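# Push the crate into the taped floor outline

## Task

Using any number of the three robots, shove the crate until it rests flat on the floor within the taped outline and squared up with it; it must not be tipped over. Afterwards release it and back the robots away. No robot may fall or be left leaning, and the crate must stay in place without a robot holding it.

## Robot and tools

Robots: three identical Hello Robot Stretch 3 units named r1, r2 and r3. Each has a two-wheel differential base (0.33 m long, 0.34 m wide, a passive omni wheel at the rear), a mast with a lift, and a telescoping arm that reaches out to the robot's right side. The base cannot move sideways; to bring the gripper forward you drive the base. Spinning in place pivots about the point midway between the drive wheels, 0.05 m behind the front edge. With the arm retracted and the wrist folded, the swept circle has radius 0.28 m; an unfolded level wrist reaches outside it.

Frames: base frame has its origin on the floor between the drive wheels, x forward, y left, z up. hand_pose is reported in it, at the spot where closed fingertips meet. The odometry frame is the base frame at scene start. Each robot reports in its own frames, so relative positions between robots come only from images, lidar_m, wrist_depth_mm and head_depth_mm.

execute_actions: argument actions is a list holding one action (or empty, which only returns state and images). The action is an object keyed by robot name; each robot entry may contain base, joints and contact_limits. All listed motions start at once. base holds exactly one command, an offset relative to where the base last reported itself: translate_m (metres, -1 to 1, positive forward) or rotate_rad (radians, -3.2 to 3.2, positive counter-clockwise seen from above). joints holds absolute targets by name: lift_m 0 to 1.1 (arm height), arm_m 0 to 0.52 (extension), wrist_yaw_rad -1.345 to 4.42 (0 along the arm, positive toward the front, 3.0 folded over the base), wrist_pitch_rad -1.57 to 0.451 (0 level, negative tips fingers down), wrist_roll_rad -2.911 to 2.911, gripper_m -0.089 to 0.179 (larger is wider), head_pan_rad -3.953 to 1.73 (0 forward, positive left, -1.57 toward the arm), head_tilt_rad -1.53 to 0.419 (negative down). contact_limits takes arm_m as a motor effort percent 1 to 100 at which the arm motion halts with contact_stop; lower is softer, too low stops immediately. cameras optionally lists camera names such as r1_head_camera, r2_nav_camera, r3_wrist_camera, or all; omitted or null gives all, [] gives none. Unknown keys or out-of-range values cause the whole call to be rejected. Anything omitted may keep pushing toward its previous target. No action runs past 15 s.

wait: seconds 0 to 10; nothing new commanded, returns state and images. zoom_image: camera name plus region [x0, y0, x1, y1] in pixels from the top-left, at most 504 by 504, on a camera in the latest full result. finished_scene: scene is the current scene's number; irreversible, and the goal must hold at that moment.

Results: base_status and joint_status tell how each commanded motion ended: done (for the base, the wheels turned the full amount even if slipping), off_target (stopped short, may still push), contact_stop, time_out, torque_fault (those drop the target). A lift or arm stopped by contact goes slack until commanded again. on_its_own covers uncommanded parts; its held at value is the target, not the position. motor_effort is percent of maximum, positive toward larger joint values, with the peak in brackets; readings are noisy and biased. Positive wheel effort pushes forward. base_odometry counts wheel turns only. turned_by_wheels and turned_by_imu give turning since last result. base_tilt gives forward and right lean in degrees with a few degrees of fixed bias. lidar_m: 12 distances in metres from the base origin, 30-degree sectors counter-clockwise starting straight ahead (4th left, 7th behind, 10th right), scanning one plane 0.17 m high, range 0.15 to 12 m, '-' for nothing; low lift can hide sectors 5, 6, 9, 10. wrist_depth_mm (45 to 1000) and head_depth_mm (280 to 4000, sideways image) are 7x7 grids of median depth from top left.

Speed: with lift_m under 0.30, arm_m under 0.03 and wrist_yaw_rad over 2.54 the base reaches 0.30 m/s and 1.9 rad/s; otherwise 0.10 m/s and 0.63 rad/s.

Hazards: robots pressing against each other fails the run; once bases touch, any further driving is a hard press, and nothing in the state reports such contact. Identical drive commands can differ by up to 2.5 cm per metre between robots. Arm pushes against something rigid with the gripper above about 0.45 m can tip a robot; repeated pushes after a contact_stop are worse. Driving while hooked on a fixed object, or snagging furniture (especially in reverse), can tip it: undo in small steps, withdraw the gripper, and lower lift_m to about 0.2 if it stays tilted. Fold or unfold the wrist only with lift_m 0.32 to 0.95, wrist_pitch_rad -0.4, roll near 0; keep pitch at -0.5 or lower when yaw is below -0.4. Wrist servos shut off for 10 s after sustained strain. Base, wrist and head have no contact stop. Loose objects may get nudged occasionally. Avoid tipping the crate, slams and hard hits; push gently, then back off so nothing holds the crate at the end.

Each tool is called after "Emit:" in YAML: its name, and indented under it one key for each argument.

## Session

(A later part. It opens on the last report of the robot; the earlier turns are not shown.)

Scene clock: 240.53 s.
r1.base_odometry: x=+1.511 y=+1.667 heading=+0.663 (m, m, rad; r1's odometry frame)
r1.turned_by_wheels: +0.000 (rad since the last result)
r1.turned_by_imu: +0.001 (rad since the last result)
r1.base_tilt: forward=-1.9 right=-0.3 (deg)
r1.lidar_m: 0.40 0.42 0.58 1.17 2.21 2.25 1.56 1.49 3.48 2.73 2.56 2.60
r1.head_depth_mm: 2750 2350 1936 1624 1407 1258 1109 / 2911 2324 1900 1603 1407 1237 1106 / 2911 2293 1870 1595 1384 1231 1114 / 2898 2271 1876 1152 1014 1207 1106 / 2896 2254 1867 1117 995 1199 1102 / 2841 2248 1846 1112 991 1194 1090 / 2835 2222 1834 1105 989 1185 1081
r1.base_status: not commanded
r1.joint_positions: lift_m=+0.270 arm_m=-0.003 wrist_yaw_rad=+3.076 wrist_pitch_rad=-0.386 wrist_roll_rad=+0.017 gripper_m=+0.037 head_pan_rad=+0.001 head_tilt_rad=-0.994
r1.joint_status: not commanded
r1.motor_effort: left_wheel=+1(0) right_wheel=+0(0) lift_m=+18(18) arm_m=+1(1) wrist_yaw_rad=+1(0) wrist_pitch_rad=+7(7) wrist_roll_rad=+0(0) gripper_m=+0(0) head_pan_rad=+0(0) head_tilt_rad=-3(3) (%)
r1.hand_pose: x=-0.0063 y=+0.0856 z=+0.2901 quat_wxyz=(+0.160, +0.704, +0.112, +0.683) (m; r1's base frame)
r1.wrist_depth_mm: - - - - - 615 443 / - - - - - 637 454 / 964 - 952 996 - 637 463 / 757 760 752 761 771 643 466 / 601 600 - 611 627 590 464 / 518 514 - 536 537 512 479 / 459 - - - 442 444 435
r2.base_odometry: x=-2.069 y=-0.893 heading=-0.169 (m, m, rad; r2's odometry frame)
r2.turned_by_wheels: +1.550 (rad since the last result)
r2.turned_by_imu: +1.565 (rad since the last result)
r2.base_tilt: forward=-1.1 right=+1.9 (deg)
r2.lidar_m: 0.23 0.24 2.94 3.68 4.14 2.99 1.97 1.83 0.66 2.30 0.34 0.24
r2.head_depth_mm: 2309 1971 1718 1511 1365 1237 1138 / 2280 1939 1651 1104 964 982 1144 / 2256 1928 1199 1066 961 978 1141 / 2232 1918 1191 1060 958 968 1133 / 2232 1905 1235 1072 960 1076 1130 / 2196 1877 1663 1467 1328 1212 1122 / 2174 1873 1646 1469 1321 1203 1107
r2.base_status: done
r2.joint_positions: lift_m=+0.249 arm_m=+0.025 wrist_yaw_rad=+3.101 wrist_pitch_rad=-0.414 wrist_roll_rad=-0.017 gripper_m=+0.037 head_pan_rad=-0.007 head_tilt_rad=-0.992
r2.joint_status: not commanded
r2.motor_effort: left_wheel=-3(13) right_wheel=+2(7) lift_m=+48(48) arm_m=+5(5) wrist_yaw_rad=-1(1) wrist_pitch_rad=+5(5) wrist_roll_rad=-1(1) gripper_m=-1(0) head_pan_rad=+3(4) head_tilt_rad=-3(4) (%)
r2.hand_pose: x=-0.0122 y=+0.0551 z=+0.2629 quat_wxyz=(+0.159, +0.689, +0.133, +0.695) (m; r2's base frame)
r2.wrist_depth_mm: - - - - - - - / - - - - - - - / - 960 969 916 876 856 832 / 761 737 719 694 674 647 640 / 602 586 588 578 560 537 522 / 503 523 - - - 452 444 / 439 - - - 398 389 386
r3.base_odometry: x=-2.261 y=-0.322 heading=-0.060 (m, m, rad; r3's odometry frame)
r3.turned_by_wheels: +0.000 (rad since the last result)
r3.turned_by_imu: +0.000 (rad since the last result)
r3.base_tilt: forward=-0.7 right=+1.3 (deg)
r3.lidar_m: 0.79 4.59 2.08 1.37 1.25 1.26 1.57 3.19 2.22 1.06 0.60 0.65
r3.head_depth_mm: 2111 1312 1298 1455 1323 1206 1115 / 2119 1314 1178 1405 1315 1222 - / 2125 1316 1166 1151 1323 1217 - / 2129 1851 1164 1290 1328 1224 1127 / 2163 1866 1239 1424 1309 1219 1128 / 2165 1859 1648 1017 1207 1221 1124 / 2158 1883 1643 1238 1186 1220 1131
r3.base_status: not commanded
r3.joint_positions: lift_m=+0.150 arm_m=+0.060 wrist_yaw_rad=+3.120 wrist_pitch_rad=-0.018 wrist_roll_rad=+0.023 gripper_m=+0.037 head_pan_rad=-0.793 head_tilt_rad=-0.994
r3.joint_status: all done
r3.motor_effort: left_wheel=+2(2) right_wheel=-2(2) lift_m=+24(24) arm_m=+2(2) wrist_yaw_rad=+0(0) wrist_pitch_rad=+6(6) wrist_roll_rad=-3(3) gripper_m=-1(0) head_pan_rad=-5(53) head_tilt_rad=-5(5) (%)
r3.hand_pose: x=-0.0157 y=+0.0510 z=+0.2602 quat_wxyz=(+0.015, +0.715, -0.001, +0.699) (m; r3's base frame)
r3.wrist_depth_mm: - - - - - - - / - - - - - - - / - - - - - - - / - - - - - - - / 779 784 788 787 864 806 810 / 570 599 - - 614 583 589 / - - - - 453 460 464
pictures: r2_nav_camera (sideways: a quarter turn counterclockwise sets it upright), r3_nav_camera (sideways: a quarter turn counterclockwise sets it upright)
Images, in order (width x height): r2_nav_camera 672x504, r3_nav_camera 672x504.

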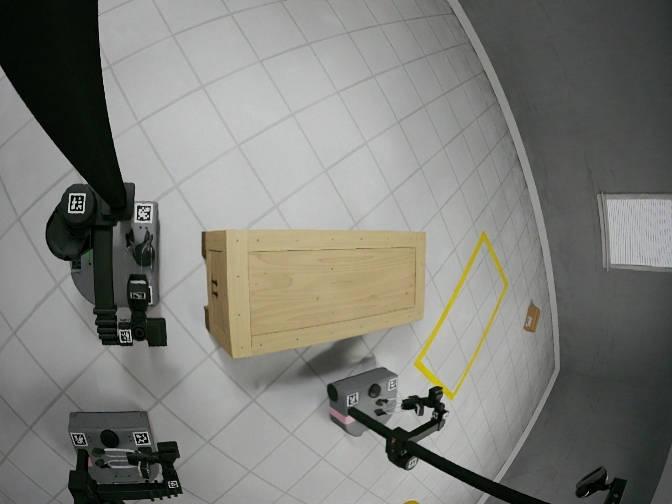

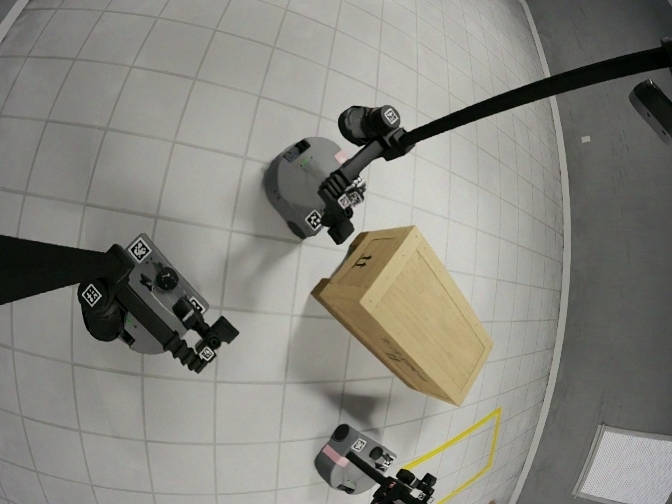

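Emit:
execute_actions:
  actions:
    - {"r2":{"base":{"translate_m":0.17},"joints":{"lift_m":0.6,"arm_m":0.0}},"r3":{"base":{"translate_m":0.44},"joints":{"head_pan_rad":-1.2}}}
  cameras: ["r3_nav_camera"]

Emit:
execute_actions:
  actions:
    - {"r3":{"joints":{"arm_m":0.3},"contact_limits":{"arm_m":15}}}
  cameras: ["r3_nav_camera"]

Scene clock: 249.27 s.
r1.base_odometry: x=+1.511 y=+1.667 heading=+0.663 (m, m, rad; r1's odometry frame)
r1.turned_by_wheels: +0.000 (rad since the last result)
r1.turned_by_imu: +0.002 (rad since the last result)
r1.base_tilt: forward=-2.0 right=-0.4 (deg)
r1.lidar_m: 0.40 0.42 0.58 2.36 2.21 2.24 1.56 1.49 3.49 2.73 2.56 2.60
r1.head_depth_mm: 2720 2331 1924 1633 1407 1239 1112 / 2854 2317 1912 1625 1402 1235 1108 / 2941 2304 1894 1613 1399 1224 1112 / 2876 2285 1868 1154 1016 1203 1103 / 2820 2259 1887 1123 994 1204 1095 / 2815 2230 1830 1117 988 1192 1085 / 2822 2226 1829 1105 993 1189 1081
r1.base_status: not commanded
r1.joint_positions: lift_m=+0.270 arm_m=-0.003 wrist_yaw_rad=+3.076 wrist_pitch_rad=-0.386 wrist_roll_rad=+0.017 gripper_m=+0.037 head_pan_rad=+0.001 head_tilt_rad=-0.994
r1.joint_status: not commanded
r1.motor_effort: left_wheel=+0(1) right_wheel=+0(0) lift_m=+19(19) arm_m=+1(1) wrist_yaw_rad=+0(0) wrist_pitch_rad=+7(7) wrist_roll_rad=+0(0) gripper_m=+1(1) head_pan_rad=+0(0) head_tilt_rad=-3(2) (%)
r1.hand_pose: x=-0.0063 y=+0.0856 z=+0.2901 quat_wxyz=(+0.160, +0.704, +0.112, +0.683) (m; r1's base frame)
r1.wrist_depth_mm: - - - - - 629 461 / - - - - - 644 454 / 994 969 988 - - 639 460 / 760 758 748 764 761 665 458 / 611 613 - 623 639 601 466 / 517 507 - 532 542 522 478 / 458 - - - 444 444 440
r2.base_odometry: x=-1.901 y=-0.922 heading=-0.169 (m, m, rad; r2's odometry frame)
r2.turned_by_wheels: +0.000 (rad since the last result)
r2.turned_by_imu: -0.002 (rad since the last result)
r2.base_tilt: forward=-1.1 right=+1.7 (deg)
r2.lidar_m: - - 2.91 3.50 4.26 3.20 2.13 0.41 1.98 0.28 0.15 -
r2.head_depth_mm: 2303 1963 1714 1527 1366 1239 1140 / 2288 1942 1703 1112 967 881 821 / 2258 1941 1199 1069 962 876 822 / 2233 1922 1189 1062 957 870 813 / 2214 1893 1634 1073 956 866 810 / 2206 1877 1656 1474 1333 1209 1121 / 2177 1872 1639 1464 1322 1203 1107
r2.base_status: done
r2.joint_positions: lift_m=+0.599 arm_m=+0.000 wrist_yaw_rad=+3.101 wrist_pitch_rad=-0.415 wrist_roll_rad=-0.017 gripper_m=+0.037 head_pan_rad=-0.007 head_tilt_rad=-0.992
r2.joint_status: all done
r2.motor_effort: left_wheel=-3(13) right_wheel=+1(7) lift_m=+51(53) arm_m=-4(4) wrist_yaw_rad=-1(1) wrist_pitch_rad=+5(5) wrist_roll_rad=-1(1) gripper_m=+0(1) head_pan_rad=+3(3) head_tilt_rad=-3(3) (%)
r2.hand_pose: x=-0.0121 y=+0.0793 z=+0.6127 quat_wxyz=(+0.159, +0.688, +0.133, +0.695) (m; r2's base frame)
r2.wrist_depth_mm: - - - - - - - / - - - - - - - / - - - - - - - / - - - - - - - / - - - - - - - / 941 928 933 889 821 865 845 / 797 795 776 761 755 740 741
r3.base_odometry: x=-1.822 y=-0.348 heading=-0.059 (m, m, rad; r3's odometry frame)
r3.turned_by_wheels: +0.000 (rad since the last result)
r3.turned_by_imu: +0.001 (rad since the last result)
r3.base_tilt: forward=-0.7 right=+1.3 (deg)
r3.lidar_m: 4.06 4.23 2.55 1.66 1.53 1.54 1.91 2.52 1.17 0.46 0.42 0.46
r3.head_depth_mm: 2115 1316 1157 1081 1306 1207 1120 / 2113 1315 1163 638 1076 1228 - / 2122 1830 1157 525 1136 1183 - / 2143 1837 1638 534 1149 1079 1129 / 2141 1864 1648 551 1170 1091 1121 / 2120 1873 1624 552 1136 1189 1124 / 2159 1883 550 525 1293 1222 1128
r3.base_status: done
r3.joint_positions: lift_m=+0.150 arm_m=+0.060 wrist_yaw_rad=+3.120 wrist_pitch_rad=-0.018 wrist_roll_rad=+0.023 gripper_m=+0.037 head_pan_rad=-1.193 head_tilt_rad=-0.994
r3.joint_status: all done
r3.motor_effort: left_wheel=+2(7) right_wheel=-2(3) lift_m=+24(24) arm_m=+2(2) wrist_yaw_rad=+0(0) wrist_pitch_rad=+6(6) wrist_roll_rad=-2(2) gripper_m=-1(0) head_pan_rad=-4(40) head_tilt_rad=-4(4) (%)
r3.hand_pose: x=-0.0157 y=+0.0510 z=+0.2602 quat_wxyz=(+0.015, +0.715, -0.001, +0.699) (m; r3's base frame)
r3.wrist_depth_mm: - - - - - - - / - - - - - - - / - - - - - - - / - - - - - - - / 773 780 795 792 878 811 814 / 573 598 - - 613 581 587 / - - - - 456 460 462
pictures: r3_nav_camera (sideways: a quarter turn counterclockwise sets it upright)
Images, in order (width x height): r3_nav_camera 672x504.

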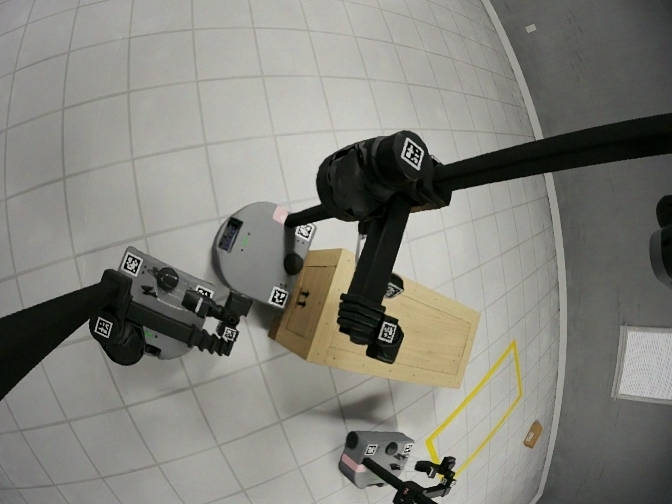

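Scene clock: 252.03 s.
r1.base_odometry: x=+1.511 y=+1.667 heading=+0.663 (m, m, rad; r1's odometry frame)
r1.turned_by_wheels: +0.000 (rad since the last result)
r1.turned_by_imu: +0.001 (rad since the last result)
r1.base_tilt: forward=-1.8 right=-0.4 (deg)
r1.lidar_m: 0.40 0.42 0.58 2.36 2.21 2.25 1.56 1.49 3.49 2.73 2.56 2.60
r1.head_depth_mm: 2727 2360 1929 1616 1412 1245 1115 / 2914 2362 1910 1618 1404 1239 1111 / 2967 2297 1878 1606 1397 1234 1114 / 2889 2301 1855 1148 1020 1203 1106 / 2876 2275 1862 1127 997 1201 1101 / 2820 2242 1850 1110 988 1199 1088 / 2768 2210 1820 1104 990 1184 1085
r1.base_status: not commanded
r1.joint_positions: lift_m=+0.270 arm_m=-0.003 wrist_yaw_rad=+3.076 wrist_pitch_rad=-0.386 wrist_roll_rad=+0.017 gripper_m=+0.037 head_pan_rad=+0.001 head_tilt_rad=-0.994
r1.joint_status: not commanded
r1.motor_effort: left_wheel=+1(1) right_wheel=+0(0) lift_m=+18(18) arm_m=+1(1) wrist_yaw_rad=+0(0) wrist_pitch_rad=+7(7) wrist_roll_rad=+0(0) gripper_m=+0(0) head_pan_rad=+0(0) head_tilt_rad=-3(2) (%)
r1.hand_pose: x=-0.0063 y=+0.0856 z=+0.2901 quat_wxyz=(+0.160, +0.704, +0.112, +0.683) (m; r1's base frame)
r1.wrist_depth_mm: - - - - - 624 447 / - - - - - 636 454 / - 979 991 - - 649 454 / 745 768 748 766 760 667 462 / 599 622 - 609 640 586 466 / 518 512 - 529 536 517 476 / 452 - - - 446 447 436
r2.base_odometry: x=-1.901 y=-0.922 heading=-0.169 (m, m, rad; r2's odometry frame)
r2.turned_by_wheels: +0.000 (rad since the last result)
r2.turned_by_imu: -0.001 (rad since the last result)
r2.base_tilt: forward=-1.1 right=+1.8 (deg)
r2.lidar_m: - - 2.91 3.50 4.24 3.23 2.13 0.41 1.98 0.27 0.15 -
r2.head_depth_mm: 2307 1976 1712 1517 1372 1242 1141 / 2302 1958 1706 1111 967 879 825 / 2255 1926 1202 1069 962 875 821 / 2230 1922 1192 1063 956 868 816 / 2203 1895 1637 1071 953 865 811 / 2196 1883 1656 1479 1325 1209 1127 / 2176 1869 1646 1461 1320 1200 1103
r2.base_status: not commanded
r2.joint_positions: lift_m=+0.599 arm_m=+0.000 wrist_yaw_rad=+3.101 wrist_pitch_rad=-0.415 wrist_roll_rad=-0.017 gripper_m=+0.037 head_pan_rad=-0.007 head_tilt_rad=-0.992
r2.joint_status: not commanded
r2.motor_effort: left_wheel=-3(3) right_wheel=+1(1) lift_m=+51(51) arm_m=-4(4) wrist_yaw_rad=-1(1) wrist_pitch_rad=+5(5) wrist_roll_rad=-1(1) gripper_m=+0(0) head_pan_rad=+3(3) head_tilt_rad=-3(3) (%)
r2.hand_pose: x=-0.0121 y=+0.0793 z=+0.6127 quat_wxyz=(+0.159, +0.688, +0.133, +0.695) (m; r2's base frame)
r2.wrist_depth_mm: - - - - - - - / - - - - - - - / - - - - - - - / - - - - - - - / - - - - - - - / 947 934 923 881 830 870 844 / 805 793 772 757 757 741 737
r3.base_odometry: x=-1.822 y=-0.348 heading=-0.059 (m, m, rad; r3's odometry frame)
r3.turned_by_wheels: +0.000 (rad since the last result)
r3.turned_by_imu: -0.004 (rad since the last result)
r3.base_tilt: forward=-0.7 right=+1.2 (deg)
r3.lidar_m: 4.05 4.23 2.57 1.67 1.53 1.54 1.90 2.52 1.17 0.46 0.41 0.46
r3.head_depth_mm: 2090 1311 1153 1077 1313 1201 1121 / 2109 1316 1161 994 984 1205 - / 2122 1817 1164 527 1133 1202 - / 2120 1855 1655 533 1152 1081 1129 / 2149 1862 1646 552 1169 1097 1122 / 2160 1861 1654 553 1152 1195 1126 / 2150 1856 550 523 1284 1224 1122
r3.base_status: not commanded
r3.joint_positions: lift_m=+0.150 arm_m=+0.257 wrist_yaw_rad=+3.135 wrist_pitch_rad=-0.019 wrist_roll_rad=+0.023 gripper_m=+0.037 head_pan_rad=-1.193 head_tilt_rad=-0.994
r3.joint_status: arm_m contact_stop (moved +0.197 of +0.240)
r3.on_its_own: arm_m is slack since a contact_stop, until your next command for it (your +0.300 is given up)
r3.motor_effort: left_wheel=+5(8) right_wheel=-9(19) lift_m=+26(26) arm_m=+0(18) wrist_yaw_rad=-11(42) wrist_pitch_rad=+7(7) wrist_roll_rad=-2(3) gripper_m=-1(0) head_pan_rad=-4(5) head_tilt_rad=-5(4) (%)
r3.contact_limits: arm_m 15 (drawing in: default 16, maximum 27; extending or still: default 23, maximum 37)
r3.hand_pose: x=-0.0196 y=-0.1457 z=+0.2599 quat_wxyz=(+0.009, +0.715, +0.005, +0.699) (m; r3's base frame)
r3.wrist_depth_mm: - - - - - - - / - - - - - - - / - - - - - - - / - - - - - - - / 776 836 - - 872 802 819 / 568 - - - - 587 590 / - - - - 453 461 463
pictures: r3_nav_camera (sideways: a quarter turn counterclockwise sets it upright)
Images, in order (width x height): r3_nav_camera 672x504.

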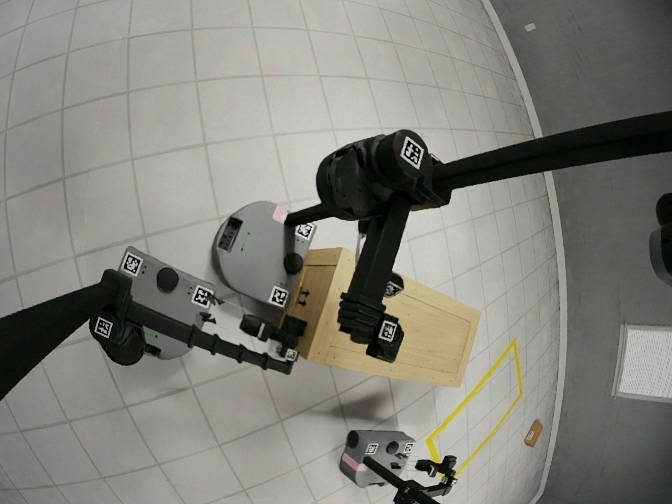

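Emit:
execute_actions:
  actions:
    - {"r3":{"joints":{"arm_m":0.19}},"r2":{"base":{"translate_m":0.03}}}
  cameras: []

Emit:
execute_actions:
  actions:
    - {"r3":{"base":{"translate_m":0.04}}}
  cameras: []

Emit:
execute_actions:
  actions:
    - {"r3":{"joints":{"arm_m":0.52},"contact_limits":{"arm_m":100}},"r2":{"base":{"translate_m":0.4}}}
  cameras: ["r3_nav_camera"]

Scene clock: 257.50 s.
r1.base_odometry: x=+1.511 y=+1.667 heading=+0.663 (m, m, rad; r1's odometry frame)
r1.turned_by_wheels: +0.000 (rad since the last result)
r1.turned_by_imu: +0.001 (rad since the last result)
r1.base_tilt: forward=-2.0 right=-0.5 (deg)
r1.lidar_m: 0.40 0.42 0.57 2.36 2.22 2.25 1.56 1.49 3.49 2.73 2.56 2.60
r1.head_depth_mm: 2741 2337 1907 1628 1412 1242 1113 / 2911 2313 1894 1614 1403 1236 1104 / 2945 2289 1884 1609 1402 1234 1111 / 2887 2282 1892 1158 1017 1203 1106 / 2901 2260 1866 1123 995 1200 1106 / 2839 2234 1858 1106 997 1193 1092 / 2803 2220 1829 1105 992 1183 1084
r1.base_status: not commanded
r1.joint_positions: lift_m=+0.270 arm_m=-0.003 wrist_yaw_rad=+3.076 wrist_pitch_rad=-0.386 wrist_roll_rad=+0.017 gripper_m=+0.037 head_pan_rad=+0.001 head_tilt_rad=-0.994
r1.joint_status: not commanded
r1.motor_effort: left_wheel=+0(0) right_wheel=+0(0) lift_m=+19(19) arm_m=+1(1) wrist_yaw_rad=+1(1) wrist_pitch_rad=+7(7) wrist_roll_rad=+0(0) gripper_m=+0(0) head_pan_rad=+0(0) head_tilt_rad=-2(3) (%)
r1.hand_pose: x=-0.0063 y=+0.0856 z=+0.2901 quat_wxyz=(+0.160, +0.704, +0.112, +0.683) (m; r1's base frame)
r1.wrist_depth_mm: - - - - - 638 451 / - - - - - 629 452 / 998 - 973 997 - 639 460 / 744 776 748 761 762 648 466 / 610 619 - 605 655 590 463 / 513 510 - 536 533 511 479 / 456 - - - 441 451 440
r2.base_odometry: x=-1.872 y=-0.927 heading=-0.168 (m, m, rad; r2's odometry frame)
r2.turned_by_wheels: +0.001 (rad since the last result)
r2.turned_by_imu: +0.032 (rad since the last result)
r2.base_tilt: forward=-1.0 right=+1.8 (deg)
r2.lidar_m: - - 3.02 3.59 4.26 3.11 2.11 0.42 2.00 0.20 0.15 -
r2.head_depth_mm: 2317 1970 1714 1525 1368 1240 1141 / 2272 1942 1672 1094 965 878 824 / 2266 1933 1197 1070 961 873 813 / 2220 1911 1193 1063 958 871 807 / 2223 1894 1657 1094 959 862 801 / 2200 1891 1653 1469 1330 1208 1126 / 2184 1869 1637 1475 1320 1200 1107
r2.base_status: translate_m off_target (by the wheels' count: +0.0297 of +0.0300)
r2.joint_positions: lift_m=+0.599 arm_m=+0.000 wrist_yaw_rad=+3.100 wrist_pitch_rad=-0.416 wrist_roll_rad=-0.017 gripper_m=+0.037 head_pan_rad=-0.006 head_tilt_rad=-0.993
r2.joint_status: not commanded
r2.on_its_own: left_wheel is at rest, and its effort (+68) is outside its rest range (-18 to +18); right_wheel is at rest, and its effort (+22) is outside its rest range (-18 to +18)
r2.motor_effort: left_wheel=+68(77) right_wheel=+22(26) lift_m=+49(51) arm_m=-4(5) wrist_yaw_rad=+0(1) wrist_pitch_rad=+6(5) wrist_roll_rad=-1(1) gripper_m=-1(0) head_pan_rad=+3(3) head_tilt_rad=-4(3) (%)
r2.hand_pose: x=-0.0119 y=+0.0793 z=+0.6126 quat_wxyz=(+0.159, +0.688, +0.133, +0.695) (m; r2's base frame)
r2.wrist_depth_mm: - - - - - - - / - - - - - - - / - - - - - - - / - - - - - - - / - - - - - - - / 954 927 930 884 827 871 839 / 818 782 772 765 760 739 723
r3.base_odometry: x=-1.822 y=-0.348 heading=-0.059 (m, m, rad; r3's odometry frame)
r3.turned_by_wheels: +0.000 (rad since the last result)
r3.turned_by_imu: -0.001 (rad since the last result)
r3.base_tilt: forward=-0.7 right=+1.3 (deg)
r3.lidar_m: 4.01 4.24 2.58 1.67 1.53 1.54 1.91 2.52 1.17 0.46 0.42 0.46
r3.head_depth_mm: 2105 1315 1152 1085 1312 1197 1121 / 2120 1314 1162 993 1047 1197 - / 2128 1832 1164 531 1126 1193 - / 2143 1862 1632 542 1151 1095 1131 / 2127 1870 1649 570 1168 1104 1120 / 2140 1885 1623 547 1156 1188 1120 / 2144 1867 550 523 1306 1227 1124
r3.base_status: not commanded
r3.joint_positions: lift_m=+0.150 arm_m=+0.190 wrist_yaw_rad=+3.122 wrist_pitch_rad=-0.019 wrist_roll_rad=+0.023 gripper_m=+0.037 head_pan_rad=-1.193 head_tilt_rad=-0.994
r3.joint_status: all done
r3.motor_effort: left_wheel=+3(5) right_wheel=-2(9) lift_m=+25(25) arm_m=-2(1) wrist_yaw_rad=-1(10) wrist_pitch_rad=+7(7) wrist_roll_rad=-2(2) gripper_m=+0(0) head_pan_rad=-4(5) head_tilt_rad=-4(4) (%)
r3.hand_pose: x=-0.0163 y=-0.0795 z=+0.2599 quat_wxyz=(+0.014, +0.715, +0.000, +0.699) (m; r3's base frame)
r3.wrist_depth_mm: - - - - - - - / - - - - - - - / - - - - - - - / - - - - - - - / 776 836 926 947 862 807 817 / 570 - - - 614 583 585 / 466 - - - 456 462 461
pictures: none
No camera images: the call's "cameras" was empty. Leave "cameras" out to get every camera's image.

Scene clock: 259.13 s.
r1.base_odometry: x=+1.511 y=+1.667 heading=+0.663 (m, m, rad; r1's odometry frame)
r1.turned_by_wheels: +0.000 (rad since the last result)
r1.turned_by_imu: +0.000 (rad since the last result)
r1.base_tilt: forward=-1.9 right=-0.5 (deg)
r1.lidar_m: 0.40 0.42 0.58 2.36 2.21 2.25 1.56 1.49 3.48 2.73 2.56 2.60
r1.head_depth_mm: 2735 2334 1917 1634 1409 1242 1118 / 2903 2350 1895 1621 1395 1240 1114 / 2944 2303 1908 1613 1401 1230 1110 / 2926 2280 1882 1151 1013 1211 1106 / 2880 2258 1860 1121 993 1206 1100 / 2827 2247 1837 1117 992 1193 1090 / 2775 2231 1833 1104 994 1189 1085
r1.base_status: not commanded
r1.joint_positions: lift_m=+0.270 arm_m=-0.003 wrist_yaw_rad=+3.076 wrist_pitch_rad=-0.386 wrist_roll_rad=+0.017 gripper_m=+0.037 head_pan_rad=+0.001 head_tilt_rad=-0.994
r1.joint_status: not commanded
r1.motor_effort: left_wheel=+0(0) right_wheel=+0(0) lift_m=+19(18) arm_m=+0(0) wrist_yaw_rad=+1(0) wrist_pitch_rad=+7(7) wrist_roll_rad=+0(0) gripper_m=+0(1) head_pan_rad=+0(0) head_tilt_rad=-3(2) (%)
r1.hand_pose: x=-0.0063 y=+0.0856 z=+0.2901 quat_wxyz=(+0.160, +0.704, +0.112, +0.683) (m; r1's base frame)
r1.wrist_depth_mm: - - - - - 617 447 / - - - - - 643 448 / 965 978 991 979 - 658 458 / 762 766 745 751 751 668 461 / 622 608 - 614 654 590 466 / 517 513 - 528 530 519 474 / 461 - - - 450 440 442
r2.base_odometry: x=-1.872 y=-0.927 heading=-0.168 (m, m, rad; r2's odometry frame)
r2.turned_by_wheels: +0.000 (rad since the last result)
r2.turned_by_imu: +0.000 (rad since the last result)
r2.base_tilt: forward=-1.0 right=+1.8 (deg)
r2.lidar_m: - - 3.03 3.59 4.28 3.10 2.11 0.40 2.00 0.20 0.15 -
r2.head_depth_mm: 2325 1973 1716 1525 1372 1242 1137 / 2278 1944 1681 1089 967 879 825 / 2257 1932 1197 1073 962 874 812 / 2227 1906 1188 1065 959 868 806 / 2216 1903 1663 1087 965 865 802 / 2195 1881 1647 1474 1331 1211 1124 / 2174 1870 1651 1459 1324 1202 1104
r2.base_status: not commanded
r2.joint_positions: lift_m=+0.599 arm_m=+0.000 wrist_yaw_rad=+3.100 wrist_pitch_rad=-0.416 wrist_roll_rad=-0.017 gripper_m=+0.037 head_pan_rad=-0.006 head_tilt_rad=-0.993
r2.joint_status: not commanded
r2.on_its_own: left_wheel is at rest, and its effort (+68) is outside its rest range (-18 to +18); right_wheel is at rest, and its effort (+23) is outside its rest range (-18 to +18)
r2.motor_effort: left_wheel=+68(68) right_wheel=+23(23) lift_m=+49(49) arm_m=-4(4) wrist_yaw_rad=+0(0) wrist_pitch_rad=+5(6) wrist_roll_rad=-1(1) gripper_m=+0(0) head_pan_rad=+3(3) head_tilt_rad=-4(3) (%)
r2.hand_pose: x=-0.0119 y=+0.0793 z=+0.6126 quat_wxyz=(+0.159, +0.688, +0.133, +0.695) (m; r2's base frame)
r2.wrist_depth_mm: - - - - - - - / - - - - - - - / - - - - - - - / - - - - - - - / - - - - - - - / 944 933 935 895 824 861 843 / 807 792 786 762 752 740 743
r3.base_odometry: x=-1.782 y=-0.350 heading=-0.059 (m, m, rad; r3's odometry frame)
r3.turned_by_wheels: +0.000 (rad since the last result)
r3.turned_by_imu: +0.000 (rad since the last result)
r3.base_tilt: forward=-0.7 right=+1.2 (deg)
r3.lidar_m: 3.98 4.21 2.62 1.69 1.55 1.56 1.94 2.55 1.18 0.46 0.41 0.43
r3.head_depth_mm: 2129 1313 1157 1019 1274 1201 1119 / 2126 1320 1159 528 1043 1197 - / 2116 1847 1164 532 1115 1096 - / 2146 1849 1636 543 1146 1080 1131 / 2151 1857 1635 549 1138 1105 1123 / 2136 1851 558 525 1138 1209 1127 / 2119 468 514 504 1286 1224 1132
r3.base_status: done
r3.joint_positions: lift_m=+0.150 arm_m=+0.190 wrist_yaw_rad=+3.122 wrist_pitch_rad=-0.019 wrist_roll_rad=+0.023 gripper_m=+0.037 head_pan_rad=-1.193 head_tilt_rad=-0.994
r3.joint_status: not commanded
r3.motor_effort: left_wheel=+1(7) right_wheel=-1(6) lift_m=+25(25) arm_m=-2(3) wrist_yaw_rad=-2(2) wrist_pitch_rad=+7(7) wrist_roll_rad=-2(2) gripper_m=+0(0) head_pan_rad=-4(5) head_tilt_rad=-4(4) (%)
r3.hand_pose: x=-0.0162 y=-0.0795 z=+0.2599 quat_wxyz=(+0.014, +0.715, +0.000, +0.699) (m; r3's base frame)
r3.wrist_depth_mm: - - - - - - - / - - - - - - - / - - - - - - - / - - - - - - - / 784 834 924 944 866 794 819 / 564 - - - 615 586 591 / 469 - - - 456 462 463
pictures: none
No camera images: the call's "cameras" was empty. Leave "cameras" out to get every camera's image.

Scene clock: 264.07 s.
r1.base_odometry: x=+1.511 y=+1.667 heading=+0.663 (m, m, rad; r1's odometry frame)
r1.turned_by_wheels: +0.000 (rad since the last result)
r1.turned_by_imu: +0.001 (rad since the last result)
r1.base_tilt: forward=-1.9 right=-0.3 (deg)
r1.lidar_m: 0.40 0.42 0.58 2.36 2.22 2.25 1.56 1.50 3.48 2.74 2.55 2.60
r1.head_depth_mm: 2720 2341 1935 1633 1406 1245 1111 / 2863 2339 1896 1617 1409 1238 1106 / 2941 2280 1902 1600 1397 1229 1114 / 2908 2280 1871 1146 1016 1205 1106 / 2881 2270 1859 1120 996 1201 1103 / 2812 2221 1850 1115 988 1195 1090 / 2789 2221 1838 1102 992 1188 1081
r1.base_status: not commanded
r1.joint_positions: lift_m=+0.270 arm_m=-0.003 wrist_yaw_rad=+3.076 wrist_pitch_rad=-0.386 wrist_roll_rad=+0.017 gripper_m=+0.037 head_pan_rad=+0.001 head_tilt_rad=-0.994
r1.joint_status: not commanded
r1.motor_effort: left_wheel=+0(1) right_wheel=+0(0) lift_m=+19(18) arm_m=+1(1) wrist_yaw_rad=+0(1) wrist_pitch_rad=+7(7) wrist_roll_rad=+0(0) gripper_m=+1(0) head_pan_rad=-1(0) head_tilt_rad=-3(3) (%)
r1.hand_pose: x=-0.0063 y=+0.0856 z=+0.2901 quat_wxyz=(+0.160, +0.704, +0.112, +0.683) (m; r1's base frame)
r1.wrist_depth_mm: - - - - - 607 449 / - - - - - 646 456 / - 991 990 991 961 653 456 / 737 752 768 762 734 655 466 / 613 612 - 616 642 596 474 / 513 511 - 537 543 520 465 / 458 - - - 442 439 439
r2.base_odometry: x=-1.478 y=-0.993 heading=-0.168 (m, m, rad; r2's odometry frame)
r2.turned_by_wheels: +0.001 (rad since the last result)
r2.turned_by_imu: -0.001 (rad since the last result)
r2.base_tilt: forward=-1.2 right=+1.9 (deg)
r2.lidar_m: - - 3.05 3.59 4.28 3.10 2.12 0.40 2.00 0.20 0.15 -
r2.head_depth_mm: 2313 1958 1716 1522 1368 1243 1132 / 2299 1953 1676 1090 966 880 818 / 2260 1936 1202 1069 961 877 817 / 2246 1911 1189 1061 957 869 806 / 2202 1905 1664 1090 961 863 801 / 2203 1884 1667 1472 1327 1212 1121 / 2178 1870 1639 1463 1318 1204 1101
r2.base_status: translate_m off_target (by the wheels' count: +0.3997 of +0.4000)
r2.joint_positions: lift_m=+0.599 arm_m=+0.000 wrist_yaw_rad=+3.100 wrist_pitch_rad=-0.416 wrist_roll_rad=-0.017 gripper_m=+0.037 head_pan_rad=-0.006 head_tilt_rad=-0.993
r2.joint_status: not commanded
r2.on_its_own: left_wheel is at rest, and its effort (+70) is outside its rest range (-18 to +18); right_wheel is at rest, and its effort (+23) is outside its rest range (-18 to +18)
r2.motor_effort: left_wheel=+70(74) right_wheel=+23(24) lift_m=+49(49) arm_m=-4(4) wrist_yaw_rad=+0(0) wrist_pitch_rad=+5(5) wrist_roll_rad=-1(1) gripper_m=+1(1) head_pan_rad=+3(3) head_tilt_rad=-3(3) (%)
r2.hand_pose: x=-0.0119 y=+0.0793 z=+0.6126 quat_wxyz=(+0.159, +0.688, +0.133, +0.695) (m; r2's base frame)
r2.wrist_depth_mm: - - - - - - - / - - - - - - - / - - - - - - - / - - - - - - - / - - - - - - - / 951 919 932 898 832 874 853 / 815 795 773 766 753 742 735
r3.base_odometry: x=-1.782 y=-0.350 heading=-0.059 (m, m, rad; r3's odometry frame)
r3.turned_by_wheels: +0.000 (rad since the last result)
r3.turned_by_imu: -0.006 (rad since the last result)
r3.base_tilt: forward=-0.7 right=+1.3 (deg)
r3.lidar_m: 4.01 4.20 2.64 1.70 1.55 1.56 1.92 2.56 1.19 0.46 0.41 0.43
r3.head_depth_mm: 2097 1313 1155 1018 1291 1199 1115 / 2116 1319 1157 531 988 1212 - / 2130 1839 1168 531 1127 1100 - / 2136 1868 1638 547 1142 1080 1135 / 2141 1849 1648 551 1149 1106 1121 / 2152 1857 560 525 1281 1203 1127 / 2134 472 521 509 1292 1221 1123
r3.base_status: not commanded
r3.joint_positions: lift_m=+0.150 arm_m=+0.257 wrist_yaw_rad=+3.135 wrist_pitch_rad=-0.020 wrist_roll_rad=+0.022 gripper_m=+0.037 head_pan_rad=-1.194 head_tilt_rad=-0.994
r3.joint_status: arm_m contact_stop (moved +0.067 of +0.330)
r3.on_its_own: arm_m is slack since a contact_stop, until your next command for it (your +0.520 is given up)
r3.motor_effort: left_wheel=+3(13) right_wheel=-6(22) lift_m=+29(36) arm_m=+0(46) wrist_yaw_rad=-11(66) wrist_pitch_rad=+7(7) wrist_roll_rad=-2(2) gripper_m=+0(0) head_pan_rad=-4(5) head_tilt_rad=-5(5) (%)
r3.contact_limits: arm_m 37 (drawing in: default 16, maximum 27; extending or still: default 23, maximum 37)
r3.hand_pose: x=-0.0196 y=-0.1462 z=+0.2595 quat_wxyz=(+0.010, +0.715, +0.005, +0.699) (m; r3's base frame)
r3.wrist_depth_mm: - - - - - - - / - - - - - - - / - - - - - - - / - - - - - - - / 767 842 - - 859 811 818 / 578 - - - - 585 591 / - - - - 454 458 463
pictures: r3_nav_camera (sideways: a quarter turn counterclockwise sets it upright)
Images, in order (width x height): r3_nav_camera 672x504.

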